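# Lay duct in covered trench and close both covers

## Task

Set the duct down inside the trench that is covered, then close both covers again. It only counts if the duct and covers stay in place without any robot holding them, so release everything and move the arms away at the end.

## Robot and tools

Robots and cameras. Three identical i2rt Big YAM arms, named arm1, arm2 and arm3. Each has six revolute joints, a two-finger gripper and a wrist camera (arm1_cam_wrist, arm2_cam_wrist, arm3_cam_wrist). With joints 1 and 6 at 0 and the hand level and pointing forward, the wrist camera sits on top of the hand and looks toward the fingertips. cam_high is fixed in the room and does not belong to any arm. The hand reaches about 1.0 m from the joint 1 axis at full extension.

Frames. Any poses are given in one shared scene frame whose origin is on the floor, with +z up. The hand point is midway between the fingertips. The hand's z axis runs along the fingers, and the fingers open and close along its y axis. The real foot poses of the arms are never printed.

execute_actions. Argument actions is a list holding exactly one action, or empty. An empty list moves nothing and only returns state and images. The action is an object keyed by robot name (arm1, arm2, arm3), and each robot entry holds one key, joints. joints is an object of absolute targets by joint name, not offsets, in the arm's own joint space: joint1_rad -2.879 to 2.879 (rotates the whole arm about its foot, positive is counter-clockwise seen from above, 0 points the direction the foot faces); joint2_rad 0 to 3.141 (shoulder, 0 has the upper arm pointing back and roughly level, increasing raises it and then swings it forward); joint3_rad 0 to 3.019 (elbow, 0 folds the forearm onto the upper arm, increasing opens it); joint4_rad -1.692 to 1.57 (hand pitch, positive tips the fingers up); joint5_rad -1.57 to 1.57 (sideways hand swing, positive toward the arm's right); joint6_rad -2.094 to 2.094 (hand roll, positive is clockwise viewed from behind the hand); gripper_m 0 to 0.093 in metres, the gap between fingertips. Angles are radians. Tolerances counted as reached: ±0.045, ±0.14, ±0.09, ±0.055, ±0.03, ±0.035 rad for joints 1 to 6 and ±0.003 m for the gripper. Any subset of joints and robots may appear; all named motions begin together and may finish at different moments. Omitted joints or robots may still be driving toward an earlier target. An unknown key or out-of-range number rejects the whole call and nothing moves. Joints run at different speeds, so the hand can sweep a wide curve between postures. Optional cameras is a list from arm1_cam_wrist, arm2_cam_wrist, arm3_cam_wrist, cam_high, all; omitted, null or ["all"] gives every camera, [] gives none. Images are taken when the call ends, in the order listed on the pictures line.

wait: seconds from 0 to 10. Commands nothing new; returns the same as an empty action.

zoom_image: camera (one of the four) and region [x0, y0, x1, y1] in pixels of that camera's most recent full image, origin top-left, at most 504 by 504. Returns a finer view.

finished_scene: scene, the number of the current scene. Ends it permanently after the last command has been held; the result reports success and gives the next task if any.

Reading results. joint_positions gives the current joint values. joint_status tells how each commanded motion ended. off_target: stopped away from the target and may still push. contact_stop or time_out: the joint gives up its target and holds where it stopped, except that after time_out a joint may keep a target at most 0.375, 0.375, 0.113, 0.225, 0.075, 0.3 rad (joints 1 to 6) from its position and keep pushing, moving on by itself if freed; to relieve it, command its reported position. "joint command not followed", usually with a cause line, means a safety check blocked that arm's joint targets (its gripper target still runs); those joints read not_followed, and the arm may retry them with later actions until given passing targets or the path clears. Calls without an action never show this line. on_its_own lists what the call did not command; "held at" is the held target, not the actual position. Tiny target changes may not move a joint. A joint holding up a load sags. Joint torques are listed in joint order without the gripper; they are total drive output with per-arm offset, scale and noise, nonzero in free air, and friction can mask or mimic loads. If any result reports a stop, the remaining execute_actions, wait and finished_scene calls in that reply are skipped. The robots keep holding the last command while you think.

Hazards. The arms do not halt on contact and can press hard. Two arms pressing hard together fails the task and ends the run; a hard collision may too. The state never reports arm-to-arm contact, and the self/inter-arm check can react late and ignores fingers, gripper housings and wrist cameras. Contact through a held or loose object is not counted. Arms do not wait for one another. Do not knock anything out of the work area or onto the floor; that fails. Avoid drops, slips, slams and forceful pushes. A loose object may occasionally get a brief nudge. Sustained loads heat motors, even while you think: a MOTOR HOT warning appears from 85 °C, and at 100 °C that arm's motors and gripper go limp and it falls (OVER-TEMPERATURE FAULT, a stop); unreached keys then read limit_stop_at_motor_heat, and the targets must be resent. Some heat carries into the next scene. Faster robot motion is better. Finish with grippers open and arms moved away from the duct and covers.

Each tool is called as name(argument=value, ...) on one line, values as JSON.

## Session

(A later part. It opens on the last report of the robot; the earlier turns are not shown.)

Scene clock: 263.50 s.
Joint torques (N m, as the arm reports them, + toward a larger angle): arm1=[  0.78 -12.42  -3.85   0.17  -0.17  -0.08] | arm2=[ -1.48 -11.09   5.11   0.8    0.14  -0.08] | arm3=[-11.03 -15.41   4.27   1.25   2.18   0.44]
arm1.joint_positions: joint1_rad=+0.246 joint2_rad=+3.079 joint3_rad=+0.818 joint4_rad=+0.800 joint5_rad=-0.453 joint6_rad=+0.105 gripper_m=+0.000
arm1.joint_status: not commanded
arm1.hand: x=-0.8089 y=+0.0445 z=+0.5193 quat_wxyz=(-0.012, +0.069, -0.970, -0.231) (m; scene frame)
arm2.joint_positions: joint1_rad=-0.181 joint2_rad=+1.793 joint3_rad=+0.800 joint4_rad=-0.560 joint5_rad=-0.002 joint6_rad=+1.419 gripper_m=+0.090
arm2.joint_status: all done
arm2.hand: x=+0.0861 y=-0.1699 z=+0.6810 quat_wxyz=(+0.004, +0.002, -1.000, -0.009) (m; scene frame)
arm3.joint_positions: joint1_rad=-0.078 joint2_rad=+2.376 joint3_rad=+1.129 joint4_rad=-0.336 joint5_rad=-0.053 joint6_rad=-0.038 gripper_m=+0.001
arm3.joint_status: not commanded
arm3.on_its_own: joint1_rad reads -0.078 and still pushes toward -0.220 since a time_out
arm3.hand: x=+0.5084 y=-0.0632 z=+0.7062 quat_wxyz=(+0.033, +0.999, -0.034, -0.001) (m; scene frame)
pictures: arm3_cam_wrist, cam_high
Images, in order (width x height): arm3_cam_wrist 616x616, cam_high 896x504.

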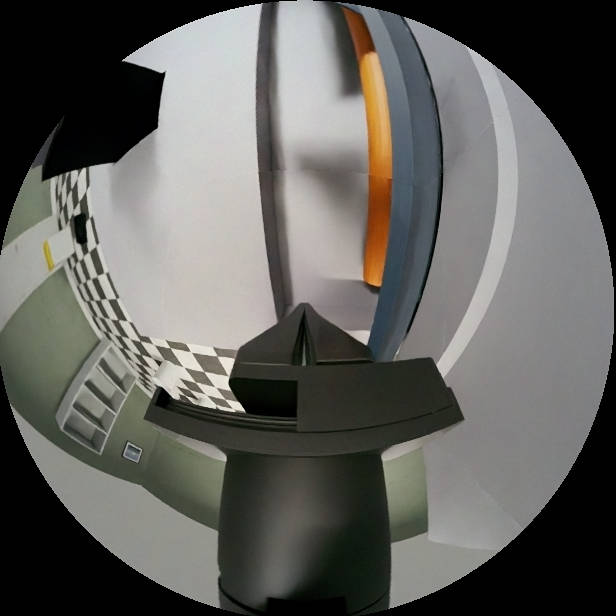

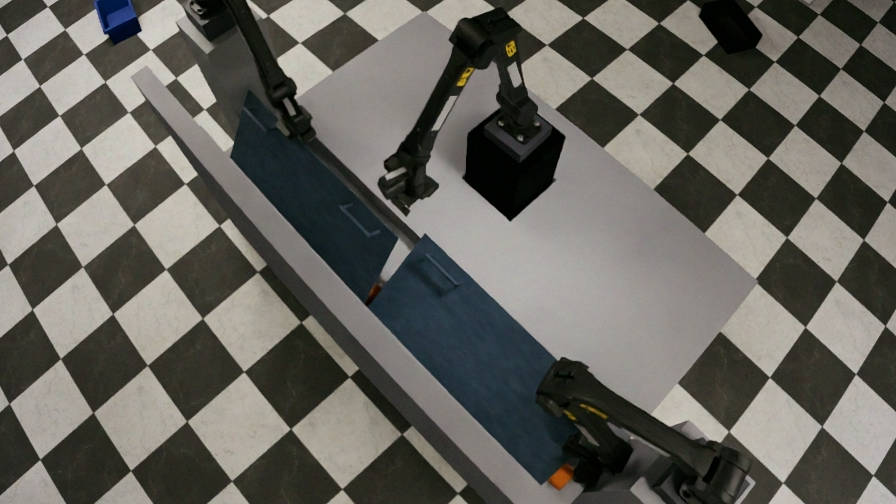

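execute_actions(actions=[{"arm2":{"joints":{"joint2_rad":2.3,"joint3_rad":0.9,"joint4_rad":0.6}}}], cameras=[])

execute_actions(actions=[{"arm2":{"joints":{"joint2_rad":2.55,"joint3_rad":1.2,"joint4_rad":0.6}}}], cameras=["arm2_cam_wrist"])

Scene clock: 265.53 s.
Joint torques (N m, as the arm reports them, + toward a larger angle): arm1=[  0.66 -12.23  -3.79   0.16  -0.17  -0.08] | arm2=[-1.45 -9.83  6.32  1.67  0.1  -0.16] | arm3=[-11.13 -15.17   4.33   1.26   2.58   0.55]
arm1.joint_positions: joint1_rad=+0.246 joint2_rad=+3.079 joint3_rad=+0.818 joint4_rad=+0.800 joint5_rad=-0.453 joint6_rad=+0.105 gripper_m=+0.000
arm1.joint_status: not commanded
arm1.hand: x=-0.8089 y=+0.0445 z=+0.5193 quat_wxyz=(-0.012, +0.069, -0.970, -0.231) (m; scene frame)
arm2.joint_positions: joint1_rad=-0.182 joint2_rad=+2.234 joint3_rad=+0.863 joint4_rad=+0.602 joint5_rad=-0.002 joint6_rad=+1.418 gripper_m=+0.090
arm2.joint_status: all done
arm2.hand: x=+0.1117 y=+0.0045 z=+0.6030 quat_wxyz=(-0.054, +0.001, -0.921, -0.385) (m; scene frame)
arm3.joint_positions: joint1_rad=-0.076 joint2_rad=+2.373 joint3_rad=+1.129 joint4_rad=-0.336 joint5_rad=-0.063 joint6_rad=-0.048 gripper_m=+0.001
arm3.joint_status: not commanded
arm3.on_its_own: joint1_rad reads -0.076 and still pushes toward -0.220 since a time_out
arm3.hand: x=+0.5072 y=-0.0654 z=+0.7076 quat_wxyz=(+0.038, +0.999, -0.028, -0.003) (m; scene frame)
pictures: none
No camera images: the call's "cameras" was empty. Leave "cameras" out to get every camera's image.

Scene clock: 266.67 s.
Joint torques (N m, as the arm reports them, + toward a larger angle): arm1=[  0.49 -12.35  -3.82   0.2   -0.17  -0.08] | arm2=[ -1.42 -19.32   3.87   1.62  -0.04  -0.17] | arm3=[ -7.92 -13.48   4.35   1.32   1.71   0.46]
arm1.joint_positions: joint1_rad=+0.246 joint2_rad=+3.079 joint3_rad=+0.818 joint4_rad=+0.800 joint5_rad=-0.453 joint6_rad=+0.105 gripper_m=+0.000
arm1.joint_status: not commanded
arm1.hand: x=-0.8089 y=+0.0445 z=+0.5193 quat_wxyz=(-0.012, +0.069, -0.970, -0.231) (m; scene frame)
arm2.joint_positions: joint1_rad=-0.182 joint2_rad=+2.561 joint3_rad=+1.190 joint4_rad=+0.602 joint5_rad=+0.002 joint6_rad=+1.420 gripper_m=+0.090
arm2.joint_status: all done
arm2.hand: x=+0.1217 y=+0.0709 z=+0.4973 quat_wxyz=(-0.055, -0.001, -0.921, -0.385) (m; scene frame)
arm3.joint_positions: joint1_rad=-0.122 joint2_rad=+2.354 joint3_rad=+1.132 joint4_rad=-0.336 joint5_rad=-0.041 joint6_rad=-0.039 gripper_m=+0.001
arm3.joint_status: not commanded
arm3.on_its_own: joint1_rad reads -0.122 and still pushes toward -0.220 since a time_out; joint1_rad moved -0.046 toward your old target -0.220
arm3.hand: x=+0.5008 y=-0.0392 z=+0.7162 quat_wxyz=(+0.026, +0.998, -0.055, -0.013) (m; scene frame)
pictures: arm2_cam_wrist
Images, in order (width x height): arm2_cam_wrist 616x616.

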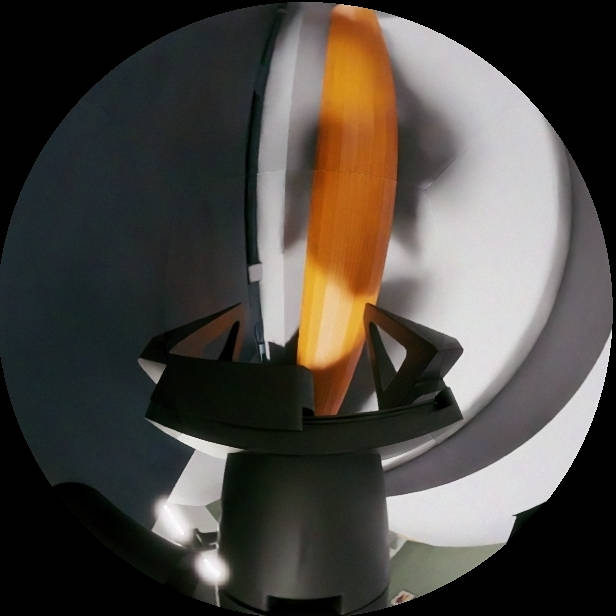

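Duct is between the fingers. Grip and slide +x.

execute_actions(actions=[{"arm2":{"joints":{"gripper_m":0.06}}}], cameras=[])

execute_actions(actions=[{"arm2":{"joints":{"joint1_rad":-0.34,"joint3_rad":1.23,"joint6_rad":1.3}}}], cameras=["arm2_cam_wrist","arm1_cam_wrist","arm3_cam_wrist"])

Scene clock: 267.33 s.
Joint torques (N m, as the arm reports them, + toward a larger angle): arm1=[  0.64 -12.52  -3.9    0.18  -0.16  -0.08] | arm2=[ -1.39 -19.35   3.89   1.63  -0.04  -0.17] | arm3=[ -7.76 -13.53   4.29   1.3    1.71   0.46]
arm1.joint_positions: joint1_rad=+0.246 joint2_rad=+3.079 joint3_rad=+0.818 joint4_rad=+0.800 joint5_rad=-0.453 joint6_rad=+0.105 gripper_m=+0.000
arm1.joint_status: not commanded
arm1.hand: x=-0.8089 y=+0.0445 z=+0.5193 quat_wxyz=(-0.012, +0.069, -0.970, -0.231) (m; scene frame)
arm2.joint_positions: joint1_rad=-0.182 joint2_rad=+2.561 joint3_rad=+1.190 joint4_rad=+0.602 joint5_rad=+0.002 joint6_rad=+1.420 gripper_m=+0.060
arm2.joint_status: all done
arm2.hand: x=+0.1217 y=+0.0709 z=+0.4973 quat_wxyz=(-0.055, -0.001, -0.921, -0.385) (m; scene frame)
arm3.joint_positions: joint1_rad=-0.122 joint2_rad=+2.354 joint3_rad=+1.132 joint4_rad=-0.336 joint5_rad=-0.041 joint6_rad=-0.039 gripper_m=+0.001
arm3.joint_status: not commanded
arm3.on_its_own: joint1_rad reads -0.122 and still pushes toward -0.220 since a time_out
arm3.hand: x=+0.5008 y=-0.0392 z=+0.7162 quat_wxyz=(+0.026, +0.998, -0.055, -0.013) (m; scene frame)
pictures: none
No camera images: the call's "cameras" was empty. Leave "cameras" out to get every camera's image.

Scene clock: 268.47 s.
Joint torques (N m, as the arm reports them, + toward a larger angle): arm1=[  0.52 -12.36  -3.85   0.1   -0.17  -0.08] | arm2=[ -0.41 -19.47   4.18   1.65   0.01  -0.16] | arm3=[ -7.76 -13.52   4.31   1.31   1.71   0.46]
arm1.joint_positions: joint1_rad=+0.246 joint2_rad=+3.079 joint3_rad=+0.818 joint4_rad=+0.800 joint5_rad=-0.453 joint6_rad=+0.105 gripper_m=+0.000
arm1.joint_status: not commanded
arm1.hand: x=-0.8089 y=+0.0445 z=+0.5193 quat_wxyz=(-0.012, +0.069, -0.970, -0.231) (m; scene frame)
arm2.joint_positions: joint1_rad=-0.348 joint2_rad=+2.558 joint3_rad=+1.220 joint4_rad=+0.602 joint5_rad=+0.001 joint6_rad=+1.310 gripper_m=+0.060
arm2.joint_status: all done
arm2.hand: x=+0.2282 y=+0.0635 z=+0.5059 quat_wxyz=(-0.112, -0.026, -0.914, -0.388) (m; scene frame)
arm3.joint_positions: joint1_rad=-0.122 joint2_rad=+2.354 joint3_rad=+1.132 joint4_rad=-0.336 joint5_rad=-0.041 joint6_rad=-0.039 gripper_m=+0.001
arm3.joint_status: not commanded
arm3.on_its_own: joint1_rad reads -0.122 and still pushes toward -0.220 since a time_out
arm3.hand: x=+0.5008 y=-0.0392 z=+0.7162 quat_wxyz=(+0.026, +0.998, -0.055, -0.013) (m; scene frame)
pictures: arm1_cam_wrist, arm2_cam_wrist, arm3_cam_wrist
Images, in order (width x height): arm1_cam_wrist 616x616, arm2_cam_wrist 616x616, arm3_cam_wrist 616x616.

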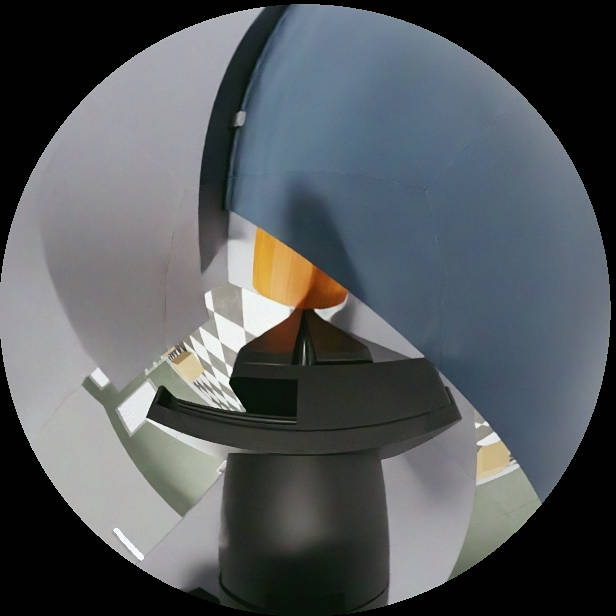

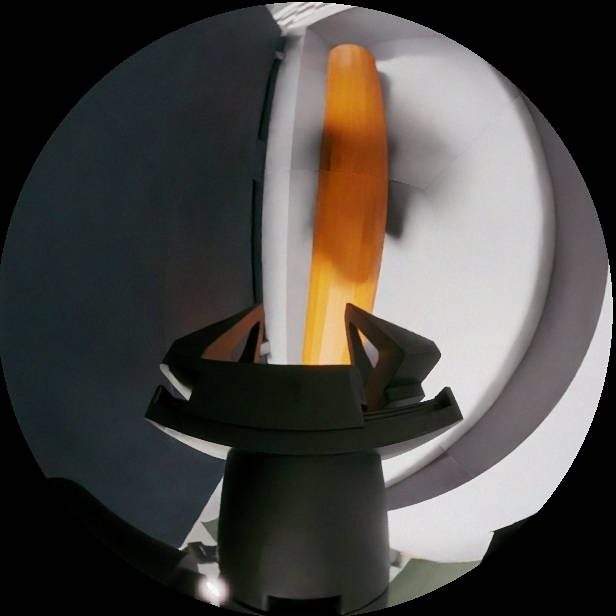

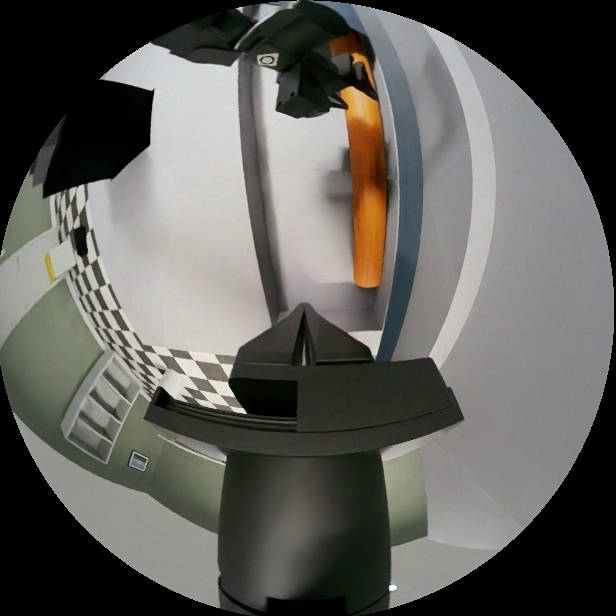

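execute_actions(actions=[{"arm2":{"joints":{"gripper_m":0.09}}}], cameras=[])

execute_actions(actions=[{"arm2":{"joints":{"joint2_rad":2.68,"joint3_rad":1.26,"joint4_rad":0.6}}}], cameras=[])

execute_actions(actions=[{"arm2":{"joints":{"gripper_m":0.05}}}], cameras=["arm2_cam_wrist"])

Scene clock: 269.20 s.
Joint torques (N m, as the arm reports them, + toward a larger angle): arm1=[  0.73 -12.3   -3.84   0.21  -0.15  -0.07] | arm2=[ -0.43 -19.46   4.23   1.7    0.    -0.17] | arm3=[ -7.69 -13.59   4.29   1.3    1.71   0.46]
arm1.joint_positions: joint1_rad=+0.246 joint2_rad=+3.079 joint3_rad=+0.818 joint4_rad=+0.800 joint5_rad=-0.453 joint6_rad=+0.105 gripper_m=+0.000
arm1.joint_status: not commanded
arm1.hand: x=-0.8089 y=+0.0445 z=+0.5193 quat_wxyz=(-0.012, +0.069, -0.970, -0.231) (m; scene frame)
arm2.joint_positions: joint1_rad=-0.348 joint2_rad=+2.558 joint3_rad=+1.220 joint4_rad=+0.602 joint5_rad=+0.001 joint6_rad=+1.310 gripper_m=+0.090
arm2.joint_status: all done
arm2.hand: x=+0.2282 y=+0.0635 z=+0.5059 quat_wxyz=(-0.112, -0.026, -0.914, -0.388) (m; scene frame)
arm3.joint_positions: joint1_rad=-0.122 joint2_rad=+2.354 joint3_rad=+1.132 joint4_rad=-0.336 joint5_rad=-0.041 joint6_rad=-0.039 gripper_m=+0.001
arm3.joint_status: not commanded
arm3.on_its_own: joint1_rad reads -0.122 and still pushes toward -0.220 since a time_out
arm3.hand: x=+0.5008 y=-0.0392 z=+0.7162 quat_wxyz=(+0.026, +0.998, -0.055, -0.013) (m; scene frame)
pictures: none
No camera images: the call's "cameras" was empty. Leave "cameras" out to get every camera's image.

Scene clock: 270.33 s.
Joint torques (N m, as the arm reports them, + toward a larger angle): arm1=[  0.65 -12.14  -3.86   0.2   -0.16  -0.07] | arm2=[ -0.43 -17.03   2.97   1.58   0.01  -0.16] | arm3=[ -7.73 -13.54   4.3    1.3    1.7    0.45]
arm1.joint_positions: joint1_rad=+0.246 joint2_rad=+3.079 joint3_rad=+0.818 joint4_rad=+0.800 joint5_rad=-0.453 joint6_rad=+0.105 gripper_m=+0.000
arm1.joint_status: not commanded
arm1.hand: x=-0.8089 y=+0.0445 z=+0.5193 quat_wxyz=(-0.012, +0.069, -0.970, -0.231) (m; scene frame)
arm2.joint_positions: joint1_rad=-0.348 joint2_rad=+2.663 joint3_rad=+1.255 joint4_rad=+0.602 joint5_rad=+0.001 joint6_rad=+1.309 gripper_m=+0.090
arm2.joint_status: all done
arm2.hand: x=+0.2204 y=+0.0408 z=+0.4509 quat_wxyz=(-0.103, -0.026, -0.928, -0.358) (m; scene frame)
arm3.joint_positions: joint1_rad=-0.122 joint2_rad=+2.354 joint3_rad=+1.132 joint4_rad=-0.336 joint5_rad=-0.041 joint6_rad=-0.039 gripper_m=+0.001
arm3.joint_status: not commanded
arm3.on_its_own: joint1_rad reads -0.122 and still pushes toward -0.220 since a time_out
arm3.hand: x=+0.5008 y=-0.0392 z=+0.7162 quat_wxyz=(+0.026, +0.998, -0.055, -0.013) (m; scene frame)
pictures: none
No camera images: the call's "cameras" was empty. Leave "cameras" out to get every camera's image.

Scene clock: 270.90 s.
Joint torques (N m, as the arm reports them, + toward a larger angle): arm1=[  0.51 -12.37  -3.84   0.2   -0.15  -0.07] | arm2=[ -0.5  -17.67   3.03   1.65   0.01  -0.16] | arm3=[ -7.75 -13.6    4.3    1.3    1.71   0.46]
arm1.joint_positions: joint1_rad=+0.246 joint2_rad=+3.079 joint3_rad=+0.818 joint4_rad=+0.800 joint5_rad=-0.453 joint6_rad=+0.105 gripper_m=+0.000
arm1.joint_status: not commanded
arm1.hand: x=-0.8089 y=+0.0445 z=+0.5193 quat_wxyz=(-0.012, +0.069, -0.970, -0.231) (m; scene frame)
arm2.joint_positions: joint1_rad=-0.348 joint2_rad=+2.663 joint3_rad=+1.255 joint4_rad=+0.602 joint5_rad=+0.001 joint6_rad=+1.309 gripper_m=+0.050
arm2.joint_status: all done
arm2.hand: x=+0.2204 y=+0.0408 z=+0.4509 quat_wxyz=(-0.103, -0.026, -0.928, -0.358) (m; scene frame)
arm3.joint_positions: joint1_rad=-0.122 joint2_rad=+2.354 joint3_rad=+1.132 joint4_rad=-0.336 joint5_rad=-0.041 joint6_rad=-0.039 gripper_m=+0.001
arm3.joint_status: not commanded
arm3.on_its_own: joint1_rad reads -0.122 and still pushes toward -0.220 since a time_out
arm3.hand: x=+0.5008 y=-0.0392 z=+0.7162 quat_wxyz=(+0.026, +0.998, -0.055, -0.013) (m; scene frame)
pictures: arm2_cam_wrist
Images, in order (width x height): arm2_cam_wrist 616x616.

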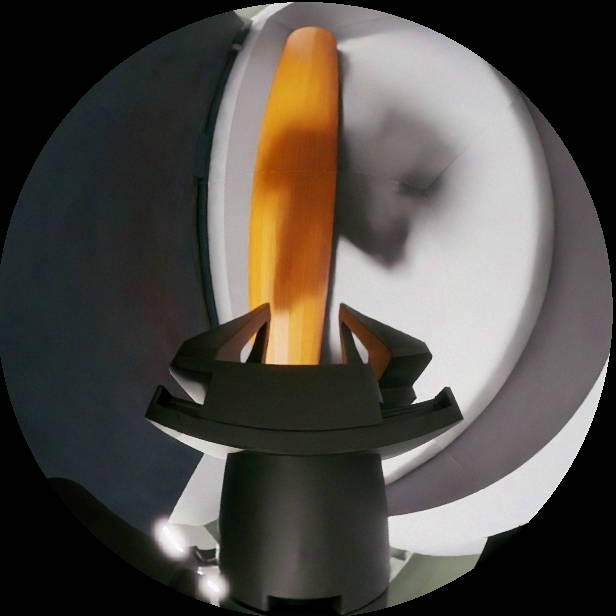

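execute_actions(actions=[{"arm2":{"joints":{"gripper_m":0.09}}}], cameras=[])

execute_actions(actions=[{"arm2":{"joints":{"joint2_rad":2.76,"joint3_rad":1.38,"joint4_rad":0.55}}}], cameras=["arm2_cam_wrist"])

execute_actions(actions=[{"arm2":{"joints":{"gripper_m":0.05}}}], cameras=["arm2_cam_wrist"])

Scene clock: 271.77 s.
Joint torques (N m, as the arm reports them, + toward a larger angle): arm1=[  0.61 -12.26  -3.82   0.12  -0.17  -0.08] | arm2=[ -0.35 -17.21   2.99   1.57   0.02  -0.16] | arm3=[ -7.75 -13.53   4.29   1.32   1.7    0.46]
arm1.joint_positions: joint1_rad=+0.246 joint2_rad=+3.079 joint3_rad=+0.818 joint4_rad=+0.800 joint5_rad=-0.453 joint6_rad=+0.105 gripper_m=+0.000
arm1.joint_status: not commanded
arm1.hand: x=-0.8089 y=+0.0445 z=+0.5193 quat_wxyz=(-0.012, +0.069, -0.970, -0.231) (m; scene frame)
arm2.joint_positions: joint1_rad=-0.348 joint2_rad=+2.663 joint3_rad=+1.255 joint4_rad=+0.602 joint5_rad=+0.001 joint6_rad=+1.309 gripper_m=+0.090
arm2.joint_status: all done
arm2.hand: x=+0.2204 y=+0.0408 z=+0.4509 quat_wxyz=(-0.103, -0.026, -0.928, -0.358) (m; scene frame)
arm3.joint_positions: joint1_rad=-0.122 joint2_rad=+2.354 joint3_rad=+1.132 joint4_rad=-0.336 joint5_rad=-0.041 joint6_rad=-0.039 gripper_m=+0.001
arm3.joint_status: not commanded
arm3.on_its_own: joint1_rad reads -0.122 and still pushes toward -0.220 since a time_out
arm3.hand: x=+0.5008 y=-0.0392 z=+0.7162 quat_wxyz=(+0.026, +0.998, -0.055, -0.013) (m; scene frame)
pictures: none
No camera images: the call's "cameras" was empty. Leave "cameras" out to get every camera's image.

Scene clock: 272.63 s.
Joint torques (N m, as the arm reports them, + toward a larger angle): arm1=[  0.4  -12.44  -3.84   0.16  -0.18  -0.09] | arm2=[ -0.26 -16.27   4.18   1.25   0.01  -0.16] | arm3=[ -7.7  -13.55   4.3    1.31   1.71   0.46]
arm1.joint_positions: joint1_rad=+0.246 joint2_rad=+3.079 joint3_rad=+0.818 joint4_rad=+0.800 joint5_rad=-0.453 joint6_rad=+0.105 gripper_m=+0.000
arm1.joint_status: not commanded
arm1.hand: x=-0.8089 y=+0.0445 z=+0.5193 quat_wxyz=(-0.012, +0.069, -0.970, -0.231) (m; scene frame)
arm2.joint_positions: joint1_rad=-0.348 joint2_rad=+2.721 joint3_rad=+1.368 joint4_rad=+0.561 joint5_rad=+0.001 joint6_rad=+1.309 gripper_m=+0.090
arm2.joint_status: all done
arm2.hand: x=+0.2292 y=+0.0682 z=+0.4353 quat_wxyz=(-0.104, -0.026, -0.925, -0.363) (m; scene frame)
arm3.joint_positions: joint1_rad=-0.122 joint2_rad=+2.354 joint3_rad=+1.132 joint4_rad=-0.336 joint5_rad=-0.041 joint6_rad=-0.039 gripper_m=+0.001
arm3.joint_status: not commanded
arm3.on_its_own: joint1_rad reads -0.122 and still pushes toward -0.220 since a time_out
arm3.hand: x=+0.5008 y=-0.0392 z=+0.7162 quat_wxyz=(+0.026, +0.998, -0.055, -0.013) (m; scene frame)
pictures: arm2_cam_wrist
Images, in order (width x height): arm2_cam_wrist 616x616.

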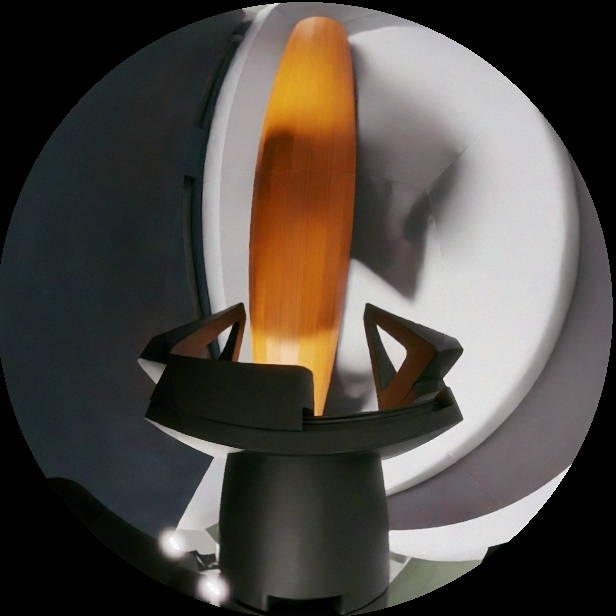

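Scene clock: 273.20 s.
Joint torques (N m, as the arm reports them, + toward a larger angle): arm1=[  0.69 -12.68  -3.82   0.11  -0.16  -0.08] | arm2=[ -0.53 -16.36   3.4    1.19   0.16  -0.15] | arm3=[ -7.76 -13.57   4.3    1.32   1.71   0.46]
arm1.joint_positions: joint1_rad=+0.246 joint2_rad=+3.079 joint3_rad=+0.818 joint4_rad=+0.800 joint5_rad=-0.453 joint6_rad=+0.105 gripper_m=+0.000
arm1.joint_status: not commanded
arm1.hand: x=-0.8089 y=+0.0445 z=+0.5193 quat_wxyz=(-0.012, +0.069, -0.970, -0.231) (m; scene frame)
arm2.joint_positions: joint1_rad=-0.347 joint2_rad=+2.721 joint3_rad=+1.378 joint4_rad=+0.564 joint5_rad=-0.003 joint6_rad=+1.308 gripper_m=+0.067
arm2.joint_status: gripper_m off_target (ended at +0.067, target +0.050)
arm2.hand: x=+0.2294 y=+0.0744 z=+0.4384 quat_wxyz=(-0.104, -0.024, -0.923, -0.370) (m; scene frame)
arm3.joint_positions: joint1_rad=-0.122 joint2_rad=+2.354 joint3_rad=+1.132 joint4_rad=-0.336 joint5_rad=-0.041 joint6_rad=-0.039 gripper_m=+0.001
arm3.joint_status: not commanded
arm3.on_its_own: joint1_rad reads -0.122 and still pushes toward -0.220 since a time_out
arm3.hand: x=+0.5008 y=-0.0392 z=+0.7162 quat_wxyz=(+0.026, +0.998, -0.055, -0.013) (m; scene frame)
pictures: arm2_cam_wrist
Images, in order (width x height): arm2_cam_wrist 616x616.

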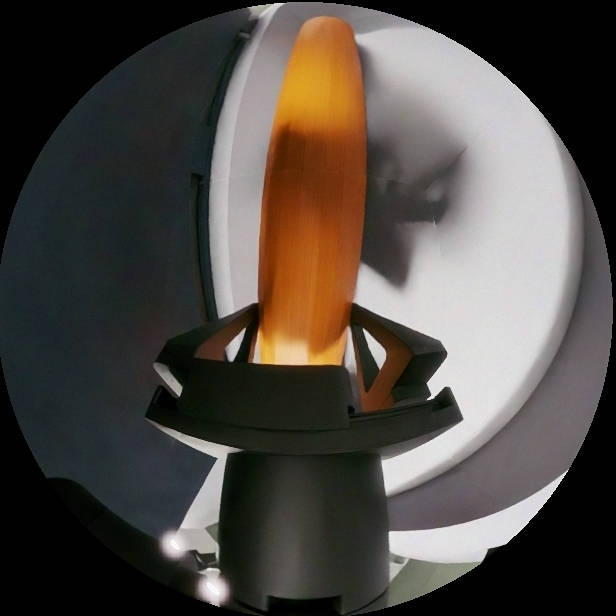

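Gripped. Slide +x about 8 cm.

execute_actions(actions=[{"arm2":{"joints":{"gripper_m":0.03,"joint1_rad":-0.48,"joint3_rad":1.43,"joint6_rad":1.2}}}], cameras=["arm1_cam_wrist","arm3_cam_wrist"])

Scene clock: 275.23 s.
Joint torques (N m, as the arm reports them, + toward a larger angle): arm1=[  0.58 -12.3   -3.86   0.17  -0.17  -0.08] | arm2=[-11.48 -16.43   7.47   1.48   2.25  -0.98] | arm3=[ -7.72 -13.56   4.28   1.32   1.71   0.46]
arm1.joint_positions: joint1_rad=+0.246 joint2_rad=+3.079 joint3_rad=+0.818 joint4_rad=+0.800 joint5_rad=-0.453 joint6_rad=+0.105 gripper_m=+0.000
arm1.joint_status: not commanded
arm1.hand: x=-0.8089 y=+0.0445 z=+0.5193 quat_wxyz=(-0.012, +0.069, -0.970, -0.231) (m; scene frame)
arm2.joint_positions: joint1_rad=-0.367 joint2_rad=+2.721 joint3_rad=+1.383 joint4_rad=+0.556 joint5_rad=-0.055 joint6_rad=+1.290 gripper_m=+0.067
arm2.joint_status: joint1_rad time_out (moved -0.020 of -0.133); joint6_rad time_out (moved -0.019 of -0.108); gripper_m off_target (ended at +0.067, target +0.030); the others done
arm2.on_its_own: joint1_rad reads -0.367 and still pushes toward -0.480 since a time_out; joint6_rad reads +1.290 and still pushes toward +1.200 since a time_out
arm2.hand: x=+0.2336 y=+0.0741 z=+0.4384 quat_wxyz=(-0.088, -0.015, -0.923, -0.373) (m; scene frame)
arm3.joint_positions: joint1_rad=-0.122 joint2_rad=+2.354 joint3_rad=+1.132 joint4_rad=-0.336 joint5_rad=-0.041 joint6_rad=-0.039 gripper_m=+0.001
arm3.joint_status: not commanded
arm3.on_its_own: joint1_rad reads -0.122 and still pushes toward -0.220 since a time_out
arm3.hand: x=+0.5008 y=-0.0392 z=+0.7162 quat_wxyz=(+0.026, +0.998, -0.055, -0.013) (m; scene frame)
pictures: arm1_cam_wrist, arm3_cam_wrist
Images, in order (width x height): arm1_cam_wrist 616x616, arm3_cam_wrist 616x616.

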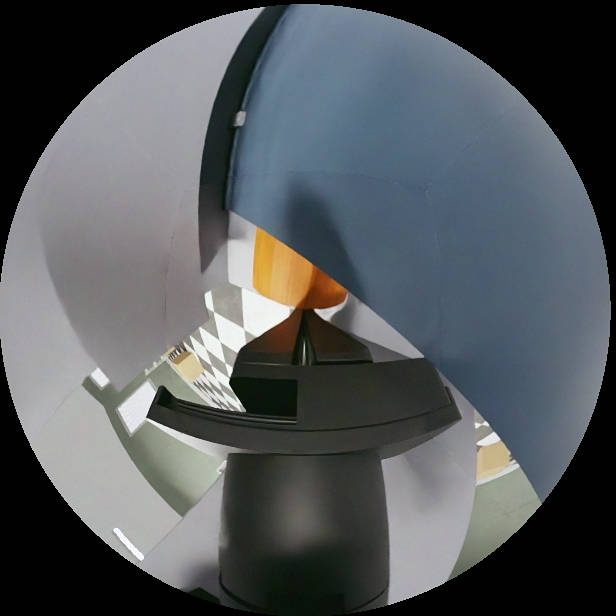

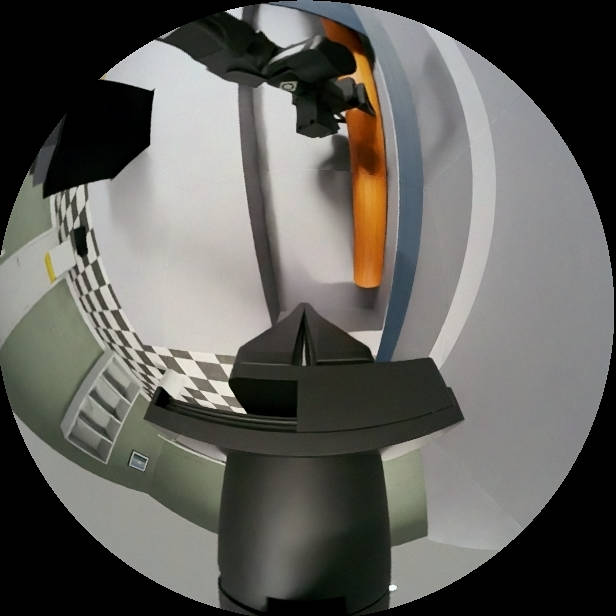

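execute_actions(actions=[{"arm1":{"joints":{"joint4_rad":1.05,"joint3_rad":0.92}},"arm2":{"joints":{"joint1_rad":-0.7}}}], cameras=["arm1_cam_wrist","arm3_cam_wrist"])

Scene clock: 277.73 s.
Joint torques (N m, as the arm reports them, + toward a larger angle): arm1=[  0.49 -15.     2.26   5.87  -0.05  -0.08] | arm2=[-25.07 -16.35   7.19   1.81   5.63  -0.85] | arm3=[ -7.72 -13.56   4.29   1.31   1.71   0.45]
arm1.joint_positions: joint1_rad=+0.246 joint2_rad=+3.112 joint3_rad=+0.823 joint4_rad=+0.895 joint5_rad=-0.457 joint6_rad=+0.105 gripper_m=+0.000
arm1.joint_status: joint3_rad time_out (moved +0.004 of +0.102); joint4_rad time_out (moved +0.096 of +0.250)
arm1.on_its_own: joint3_rad reads +0.823 and still pushes toward +0.920 since a time_out; joint4_rad reads +0.895 and still pushes toward +1.050 since a time_out
arm1.hand: x=-0.8042 y=+0.0460 z=+0.5161 quat_wxyz=(-0.044, +0.076, -0.967, -0.237) (m; scene frame)
arm2.joint_positions: joint1_rad=-0.399 joint2_rad=+2.721 joint3_rad=+1.386 joint4_rad=+0.547 joint5_rad=-0.140 joint6_rad=+1.276 gripper_m=+0.066
arm2.joint_status: joint1_rad time_out (moved -0.032 of -0.333)
arm2.on_its_own: joint1_rad reads -0.399 and still pushes toward -0.663 since a time_out; joint6_rad reads +1.276 and still pushes toward +1.200 since a time_out
arm2.hand: x=+0.2400 y=+0.0716 z=+0.4388 quat_wxyz=(-0.058, -0.007, -0.923, -0.381) (m; scene frame)
arm3.joint_positions: joint1_rad=-0.122 joint2_rad=+2.354 joint3_rad=+1.132 joint4_rad=-0.336 joint5_rad=-0.041 joint6_rad=-0.039 gripper_m=+0.001
arm3.joint_status: not commanded
arm3.on_its_own: joint1_rad reads -0.122 and still pushes toward -0.220 since a time_out
arm3.hand: x=+0.5008 y=-0.0392 z=+0.7162 quat_wxyz=(+0.026, +0.998, -0.055, -0.013) (m; scene frame)
pictures: arm1_cam_wrist, arm3_cam_wrist
Images, in order (width x height): arm1_cam_wrist 616x616, arm3_cam_wrist 616x616.

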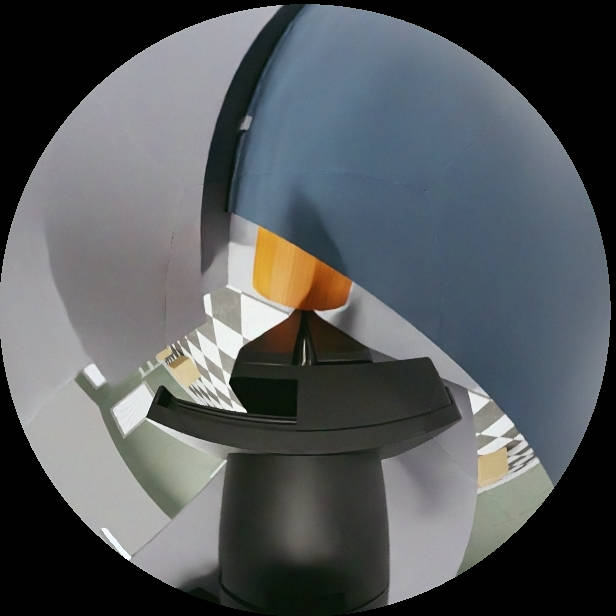

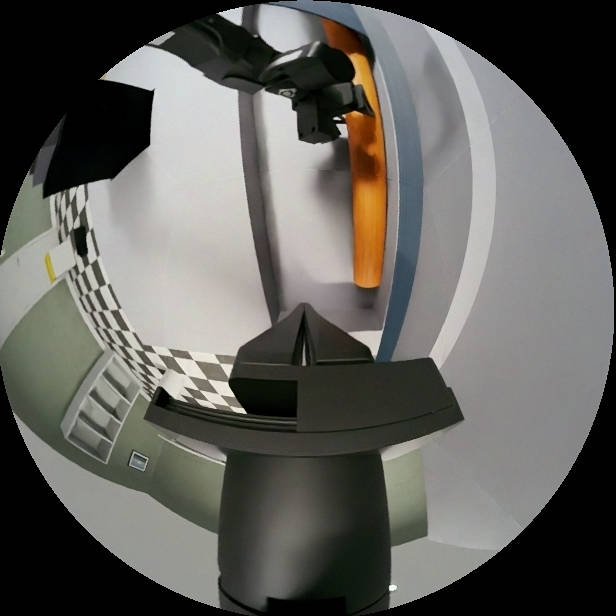

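execute_actions(actions=[{"arm1":{"joints":{"joint4_rad":0.8,"joint3_rad":0.82}},"arm2":{"joints":{"joint1_rad":-0.37,"joint6_rad":1.29}}}], cameras=["arm3_cam_wrist"])

zoom_image(camera="arm3_cam_wrist", region=[220, 180, 440, 360])

Scene clock: 279.00 s.
Joint torques (N m, as the arm reports them, + toward a larger angle): arm1=[  0.62 -12.28  -3.8    0.18  -0.18  -0.07] | arm2=[ -2.33 -16.55   7.23   1.46   1.17  -0.2 ] | arm3=[ -7.74 -13.54   4.3    1.31   1.71   0.46]
arm1.joint_positions: joint1_rad=+0.246 joint2_rad=+3.077 joint3_rad=+0.817 joint4_rad=+0.799 joint5_rad=-0.453 joint6_rad=+0.105 gripper_m=+0.000
arm1.joint_status: all done
arm1.hand: x=-0.8082 y=+0.0445 z=+0.5199 quat_wxyz=(-0.013, +0.068, -0.971, -0.231) (m; scene frame)
arm2.joint_positions: joint1_rad=-0.357 joint2_rad=+2.721 joint3_rad=+1.386 joint4_rad=+0.554 joint5_rad=-0.028 joint6_rad=+1.302 gripper_m=+0.066
arm2.joint_status: all done
arm2.hand: x=+0.2323 y=+0.0759 z=+0.4389 quat_wxyz=(-0.096, -0.021, -0.923, -0.371) (m; scene frame)
arm3.joint_positions: joint1_rad=-0.122 joint2_rad=+2.354 joint3_rad=+1.132 joint4_rad=-0.336 joint5_rad=-0.041 joint6_rad=-0.039 gripper_m=+0.001
arm3.joint_status: not commanded
arm3.on_its_own: joint1_rad reads -0.122 and still pushes toward -0.220 since a time_out
arm3.hand: x=+0.5008 y=-0.0392 z=+0.7162 quat_wxyz=(+0.026, +0.998, -0.055, -0.013) (m; scene frame)
pictures: arm3_cam_wrist
Images, in order (width x height): arm3_cam_wrist 616x616.

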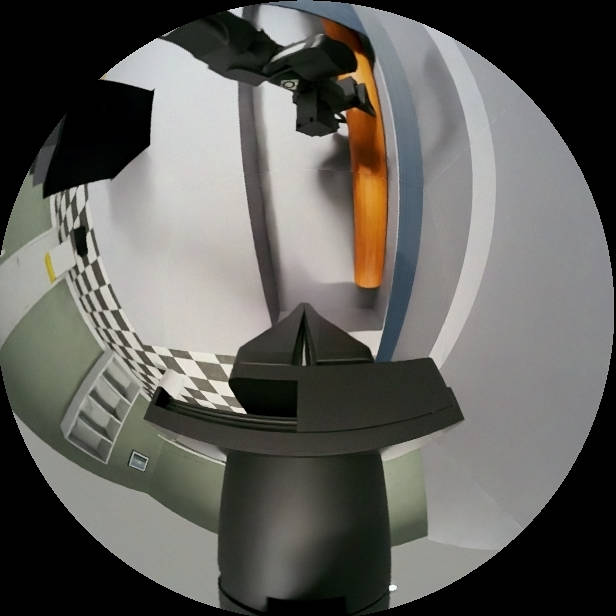

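Region (220, 180, 440, 360) of arm3_cam_wrist's 616x616 image, scaled by 2.291, with more detail than that image has; it fills the top 412 rows of this view, and the rest is white.

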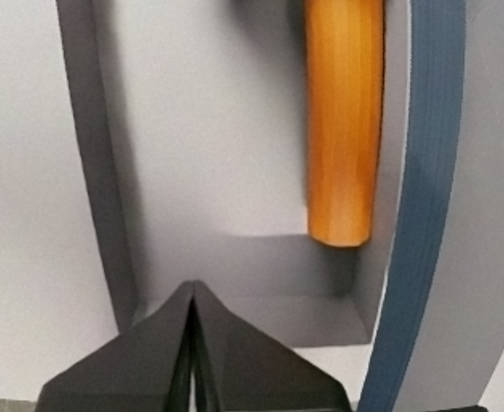

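execute_actions(actions=[{"arm1":{"joints":{"joint4_rad":0.3}}}], cameras=[])

execute_actions(actions=[{"arm1":{"joints":{"joint2_rad":2.3,"joint3_rad":0.6,"joint4_rad":0.0,"joint5_rad":0}}}], cameras=[])

execute_actions(actions=[{"arm1":{"joints":{"joint1_rad":-0.25,"joint6_rad":1.35,"joint3_rad":0.9,"joint4_rad":-0.15}}}], cameras=[])

execute_actions(actions=[{"arm1":{"joints":{"joint2_rad":2.62,"joint3_rad":1.0,"joint4_rad":0.05}}}], cameras=["arm1_cam_wrist"])

Scene clock: 281.97 s.
Joint torques (N m, as the arm reports them, + toward a larger angle): arm1=[ 0.64 -4.96 -4.66 -2.57 -0.05  0.5 ] | arm2=[ -2.29 -16.32   7.26   1.56   1.15  -0.19] | arm3=[ -7.77 -13.52   4.3    1.3    1.71   0.46]
arm1.joint_positions: joint1_rad=+0.246 joint2_rad=+2.991 joint3_rad=+0.833 joint4_rad=+0.361 joint5_rad=-0.457 joint6_rad=+0.047 gripper_m=+0.000
arm1.joint_status: joint4_rad time_out (moved -0.439 of -0.499)
arm1.on_its_own: joint4_rad reads +0.361 and still pushes toward +0.300 since a time_out
arm1.hand: x=-0.8502 y=+0.0356 z=+0.5349 quat_wxyz=(+0.143, +0.059, -0.966, -0.209) (m; scene frame)
arm2.joint_positions: joint1_rad=-0.357 joint2_rad=+2.721 joint3_rad=+1.386 joint4_rad=+0.554 joint5_rad=-0.028 joint6_rad=+1.302 gripper_m=+0.066
arm2.joint_status: not commanded
arm2.hand: x=+0.2323 y=+0.0759 z=+0.4389 quat_wxyz=(-0.096, -0.021, -0.923, -0.371) (m; scene frame)
arm3.joint_positions: joint1_rad=-0.122 joint2_rad=+2.354 joint3_rad=+1.132 joint4_rad=-0.336 joint5_rad=-0.041 joint6_rad=-0.039 gripper_m=+0.001
arm3.joint_status: not commanded
arm3.on_its_own: joint1_rad reads -0.122 and still pushes toward -0.220 since a time_out
arm3.hand: x=+0.5008 y=-0.0392 z=+0.7162 quat_wxyz=(+0.026, +0.998, -0.055, -0.013) (m; scene frame)
pictures: none
No camera images: the call's "cameras" was empty. Leave "cameras" out to get every camera's image.

not run: a stop came earlier in this reply.

not run: a stop came earlier in this reply.

not run: a stop came earlier in this reply.

execute_actions(actions=[{"arm1":{"joints":{"joint2_rad":2.3,"joint3_rad":0.6,"joint4_rad":0.0,"joint5_rad":0}}}], cameras=[])

execute_actions(actions=[{"arm1":{"joints":{"joint1_rad":-0.25,"joint6_rad":1.35,"joint3_rad":0.9,"joint4_rad":-0.15}}}], cameras=[])

execute_actions(actions=[{"arm1":{"joints":{"joint2_rad":2.62,"joint3_rad":1.0,"joint4_rad":0.05}}}], cameras=["arm1_cam_wrist"])

Scene clock: 283.50 s.
Joint torques (N m, as the arm reports them, + toward a larger angle): arm1=[  0.9  -10.82  -0.86  -0.48   0.08   0.14] | arm2=[ -2.43 -16.21   7.24   1.6    1.16  -0.18] | arm3=[ -7.76 -13.58   4.29   1.3    1.71   0.45]
arm1.joint_positions: joint1_rad=+0.242 joint2_rad=+2.292 joint3_rad=+0.606 joint4_rad=+0.007 joint5_rad=-0.003 joint6_rad=+0.088 gripper_m=+0.000
arm1.joint_status: all done
arm1.hand: x=-0.7259 y=-0.0149 z=+0.7001 quat_wxyz=(+0.058, +0.065, -0.996, +0.006) (m; scene frame)
arm2.joint_positions: joint1_rad=-0.357 joint2_rad=+2.721 joint3_rad=+1.386 joint4_rad=+0.554 joint5_rad=-0.028 joint6_rad=+1.302 gripper_m=+0.066
arm2.joint_status: not commanded
arm2.hand: x=+0.2323 y=+0.0759 z=+0.4389 quat_wxyz=(-0.096, -0.021, -0.923, -0.371) (m; scene frame)
arm3.joint_positions: joint1_rad=-0.122 joint2_rad=+2.354 joint3_rad=+1.132 joint4_rad=-0.336 joint5_rad=-0.041 joint6_rad=-0.039 gripper_m=+0.001
arm3.joint_status: not commanded
arm3.on_its_own: joint1_rad reads -0.122 and still pushes toward -0.220 since a time_out
arm3.hand: x=+0.5008 y=-0.0392 z=+0.7162 quat_wxyz=(+0.026, +0.998, -0.055, -0.013) (m; scene frame)
pictures: none
No camera images: the call's "cameras" was empty. Leave "cameras" out to get every camera's image.

Scene clock: 285.50 s.
Joint torques (N m, as the arm reports them, + toward a larger angle): arm1=[  0.67 -14.19   1.61   0.1   -0.01   0.13] | arm2=[ -2.53 -16.33   7.23   1.57   1.01  -0.19] | arm3=[ -7.75 -13.55   4.3    1.3    1.71   0.46]
arm1.joint_positions: joint1_rad=-0.246 joint2_rad=+2.291 joint3_rad=+0.903 joint4_rad=-0.155 joint5_rad=+0.002 joint6_rad=+1.338 gripper_m=+0.000
arm1.joint_status: all done
arm1.hand: x=-0.5879 y=-0.1765 z=+0.7017 quat_wxyz=(-0.009, -0.720, -0.694, -0.004) (m; scene frame)
arm2.joint_positions: joint1_rad=-0.355 joint2_rad=+2.721 joint3_rad=+1.386 joint4_rad=+0.554 joint5_rad=-0.025 joint6_rad=+1.302 gripper_m=+0.066
arm2.joint_status: not commanded
arm2.hand: x=+0.2322 y=+0.0760 z=+0.4389 quat_wxyz=(-0.097, -0.021, -0.923, -0.371) (m; scene frame)
arm3.joint_positions: joint1_rad=-0.122 joint2_rad=+2.354 joint3_rad=+1.132 joint4_rad=-0.336 joint5_rad=-0.041 joint6_rad=-0.039 gripper_m=+0.001
arm3.joint_status: not commanded
arm3.on_its_own: joint1_rad reads -0.122 and still pushes toward -0.220 since a time_out
arm3.hand: x=+0.5008 y=-0.0392 z=+0.7162 quat_wxyz=(+0.026, +0.998, -0.055, -0.013) (m; scene frame)
pictures: none
No camera images: the call's "cameras" was empty. Leave "cameras" out to get every camera's image.

Scene clock: 286.73 s.
Joint torques (N m, as the arm reports them, + toward a larger angle): arm1=[  0.91 -16.3    0.23   0.28  -0.04   0.13] | arm2=[ -2.5  -16.35   7.27   1.54   1.02  -0.19] | arm3=[ -7.71 -13.56   4.28   1.31   1.71   0.46]
arm1.joint_positions: joint1_rad=-0.251 joint2_rad=+2.633 joint3_rad=+0.996 joint4_rad=+0.039 joint5_rad=+0.003 joint6_rad=+1.339 gripper_m=+0.000
arm1.joint_status: all done
arm1.hand: x=-0.6329 y=-0.1664 z=+0.5816 quat_wxyz=(+0.014, -0.722, -0.692, +0.011) (m; scene frame)
arm2.joint_positions: joint1_rad=-0.355 joint2_rad=+2.721 joint3_rad=+1.386 joint4_rad=+0.554 joint5_rad=-0.025 joint6_rad=+1.302 gripper_m=+0.066
arm2.joint_status: not commanded
arm2.hand: x=+0.2322 y=+0.0760 z=+0.4389 quat_wxyz=(-0.097, -0.021, -0.923, -0.371) (m; scene frame)
arm3.joint_positions: joint1_rad=-0.122 joint2_rad=+2.354 joint3_rad=+1.132 joint4_rad=-0.336 joint5_rad=-0.041 joint6_rad=-0.039 gripper_m=+0.001
arm3.joint_status: not commanded
arm3.on_its_own: joint1_rad reads -0.122 and still pushes toward -0.220 since a time_out
arm3.hand: x=+0.5008 y=-0.0392 z=+0.7162 quat_wxyz=(+0.026, +0.998, -0.055, -0.013) (m; scene frame)
pictures: arm1_cam_wrist
Images, in order (width x height): arm1_cam_wrist 616x616.

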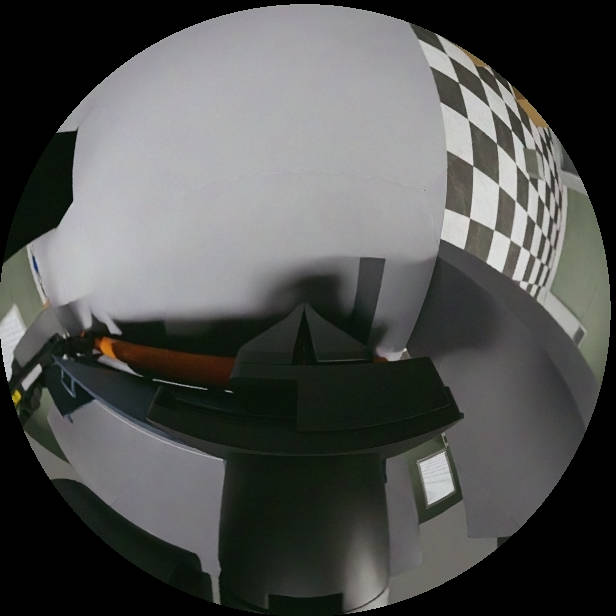

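Swing tip under the cover, then lift.

execute_actions(actions=[{"arm1":{"joints":{"joint5_rad":-0.8,"joint1_rad":-0.15,"joint2_rad":2.7}}}], cameras=[])

execute_actions(actions=[{"arm1":{"joints":{"joint2_rad":2.4,"joint1_rad":-0.05}},"arm2":{"joints":{"joint1_rad":-0.5}}}], cameras=["cam_high","arm3_cam_wrist"])

Scene clock: 289.73 s.
Joint torques (N m, as the arm reports them, + toward a larger angle): arm1=[  7.31 -15.17  -2.01  -0.3   -1.64  -0.21] | arm2=[ -2.46 -16.34   7.24   1.55   0.99  -0.19] | arm3=[ -7.7  -13.5    4.3    1.3    1.71   0.45]
arm1.joint_positions: joint1_rad=-0.217 joint2_rad=+2.705 joint3_rad=+1.025 joint4_rad=+0.053 joint5_rad=-0.762 joint6_rad=+1.373 gripper_m=+0.000
arm1.joint_status: joint1_rad time_out (moved +0.034 of +0.101); joint5_rad time_out (moved -0.765 of -0.803); the others done
arm1.on_its_own: joint1_rad reads -0.217 and still pushes toward -0.150 since a time_out; joint5_rad reads -0.762 and still pushes toward -0.800 since a time_out
arm1.hand: x=-0.6138 y=-0.0361 z=+0.6044 quat_wxyz=(+0.225, -0.679, -0.633, -0.297) (m; scene frame)
arm2.joint_positions: joint1_rad=-0.355 joint2_rad=+2.721 joint3_rad=+1.386 joint4_rad=+0.554 joint5_rad=-0.024 joint6_rad=+1.302 gripper_m=+0.066
arm2.joint_status: not commanded
arm2.hand: x=+0.2320 y=+0.0761 z=+0.4389 quat_wxyz=(-0.097, -0.021, -0.923, -0.371) (m; scene frame)
arm3.joint_positions: joint1_rad=-0.122 joint2_rad=+2.354 joint3_rad=+1.132 joint4_rad=-0.336 joint5_rad=-0.041 joint6_rad=-0.039 gripper_m=+0.001
arm3.joint_status: not commanded
arm3.on_its_own: joint1_rad reads -0.122 and still pushes toward -0.220 since a time_out
arm3.hand: x=+0.5008 y=-0.0392 z=+0.7162 quat_wxyz=(+0.026, +0.998, -0.055, -0.013) (m; scene frame)
pictures: none
No camera images: the call's "cameras" was empty. Leave "cameras" out to get every camera's image.

not run: a stop came earlier in this reply.

execute_actions(actions=[{"arm1":{"joints":{"joint2_rad":2.45}},"arm2":{"joints":{"joint1_rad":-0.5}}}], cameras=["cam_high","arm3_cam_wrist"])

Scene clock: 291.27 s.
Joint torques (N m, as the arm reports them, + toward a larger angle): arm1=[  5.69 -17.96   1.46   0.35  -1.61  -0.22] | arm2=[ -1.58 -18.94   4.09   1.88   0.16   0.05] | arm3=[ -7.74 -13.55   4.3    1.31   1.71   0.46]
arm1.joint_positions: joint1_rad=-0.202 joint2_rad=+2.470 joint3_rad=+0.999 joint4_rad=+0.044 joint5_rad=-0.763 joint6_rad=+1.373 gripper_m=+0.000
arm1.joint_status: all done
arm1.on_its_own: joint1_rad reads -0.202 and still pushes toward -0.150 since a time_out; joint5_rad reads -0.763 and still pushes toward -0.800 since a time_out
arm1.hand: x=-0.5299 y=-0.0498 z=+0.6888 quat_wxyz=(+0.149, -0.646, -0.664, -0.346) (m; scene frame)
arm2.joint_positions: joint1_rad=-0.494 joint2_rad=+2.748 joint3_rad=+1.422 joint4_rad=+0.547 joint5_rad=-0.003 joint6_rad=+1.279 gripper_m=+0.030
arm2.joint_status: all done
arm2.on_its_own: gripper_m moved -0.036 to your old target +0.030
arm2.hand: x=+0.3226 y=+0.0459 z=+0.4293 quat_wxyz=(-0.137, -0.078, -0.920, -0.359) (m; scene frame)
arm3.joint_positions: joint1_rad=-0.122 joint2_rad=+2.354 joint3_rad=+1.132 joint4_rad=-0.336 joint5_rad=-0.041 joint6_rad=-0.039 gripper_m=+0.001
arm3.joint_status: not commanded
arm3.on_its_own: joint1_rad reads -0.122 and still pushes toward -0.220 since a time_out
arm3.hand: x=+0.5008 y=-0.0392 z=+0.7162 quat_wxyz=(+0.026, +0.998, -0.055, -0.013) (m; scene frame)
pictures: arm3_cam_wrist, cam_high
Images, in order (width x height): arm3_cam_wrist 616x616, cam_high 896x504.

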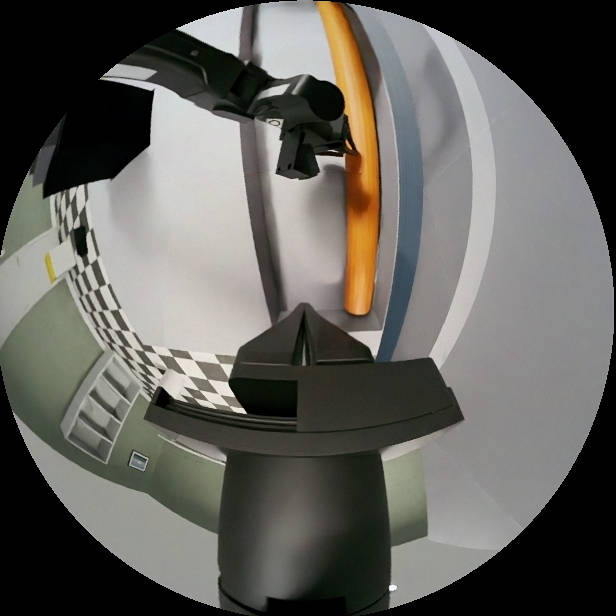

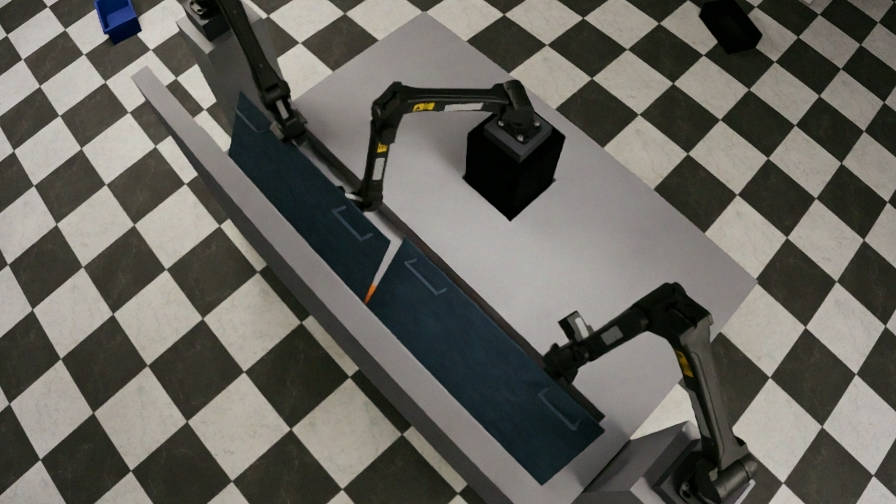

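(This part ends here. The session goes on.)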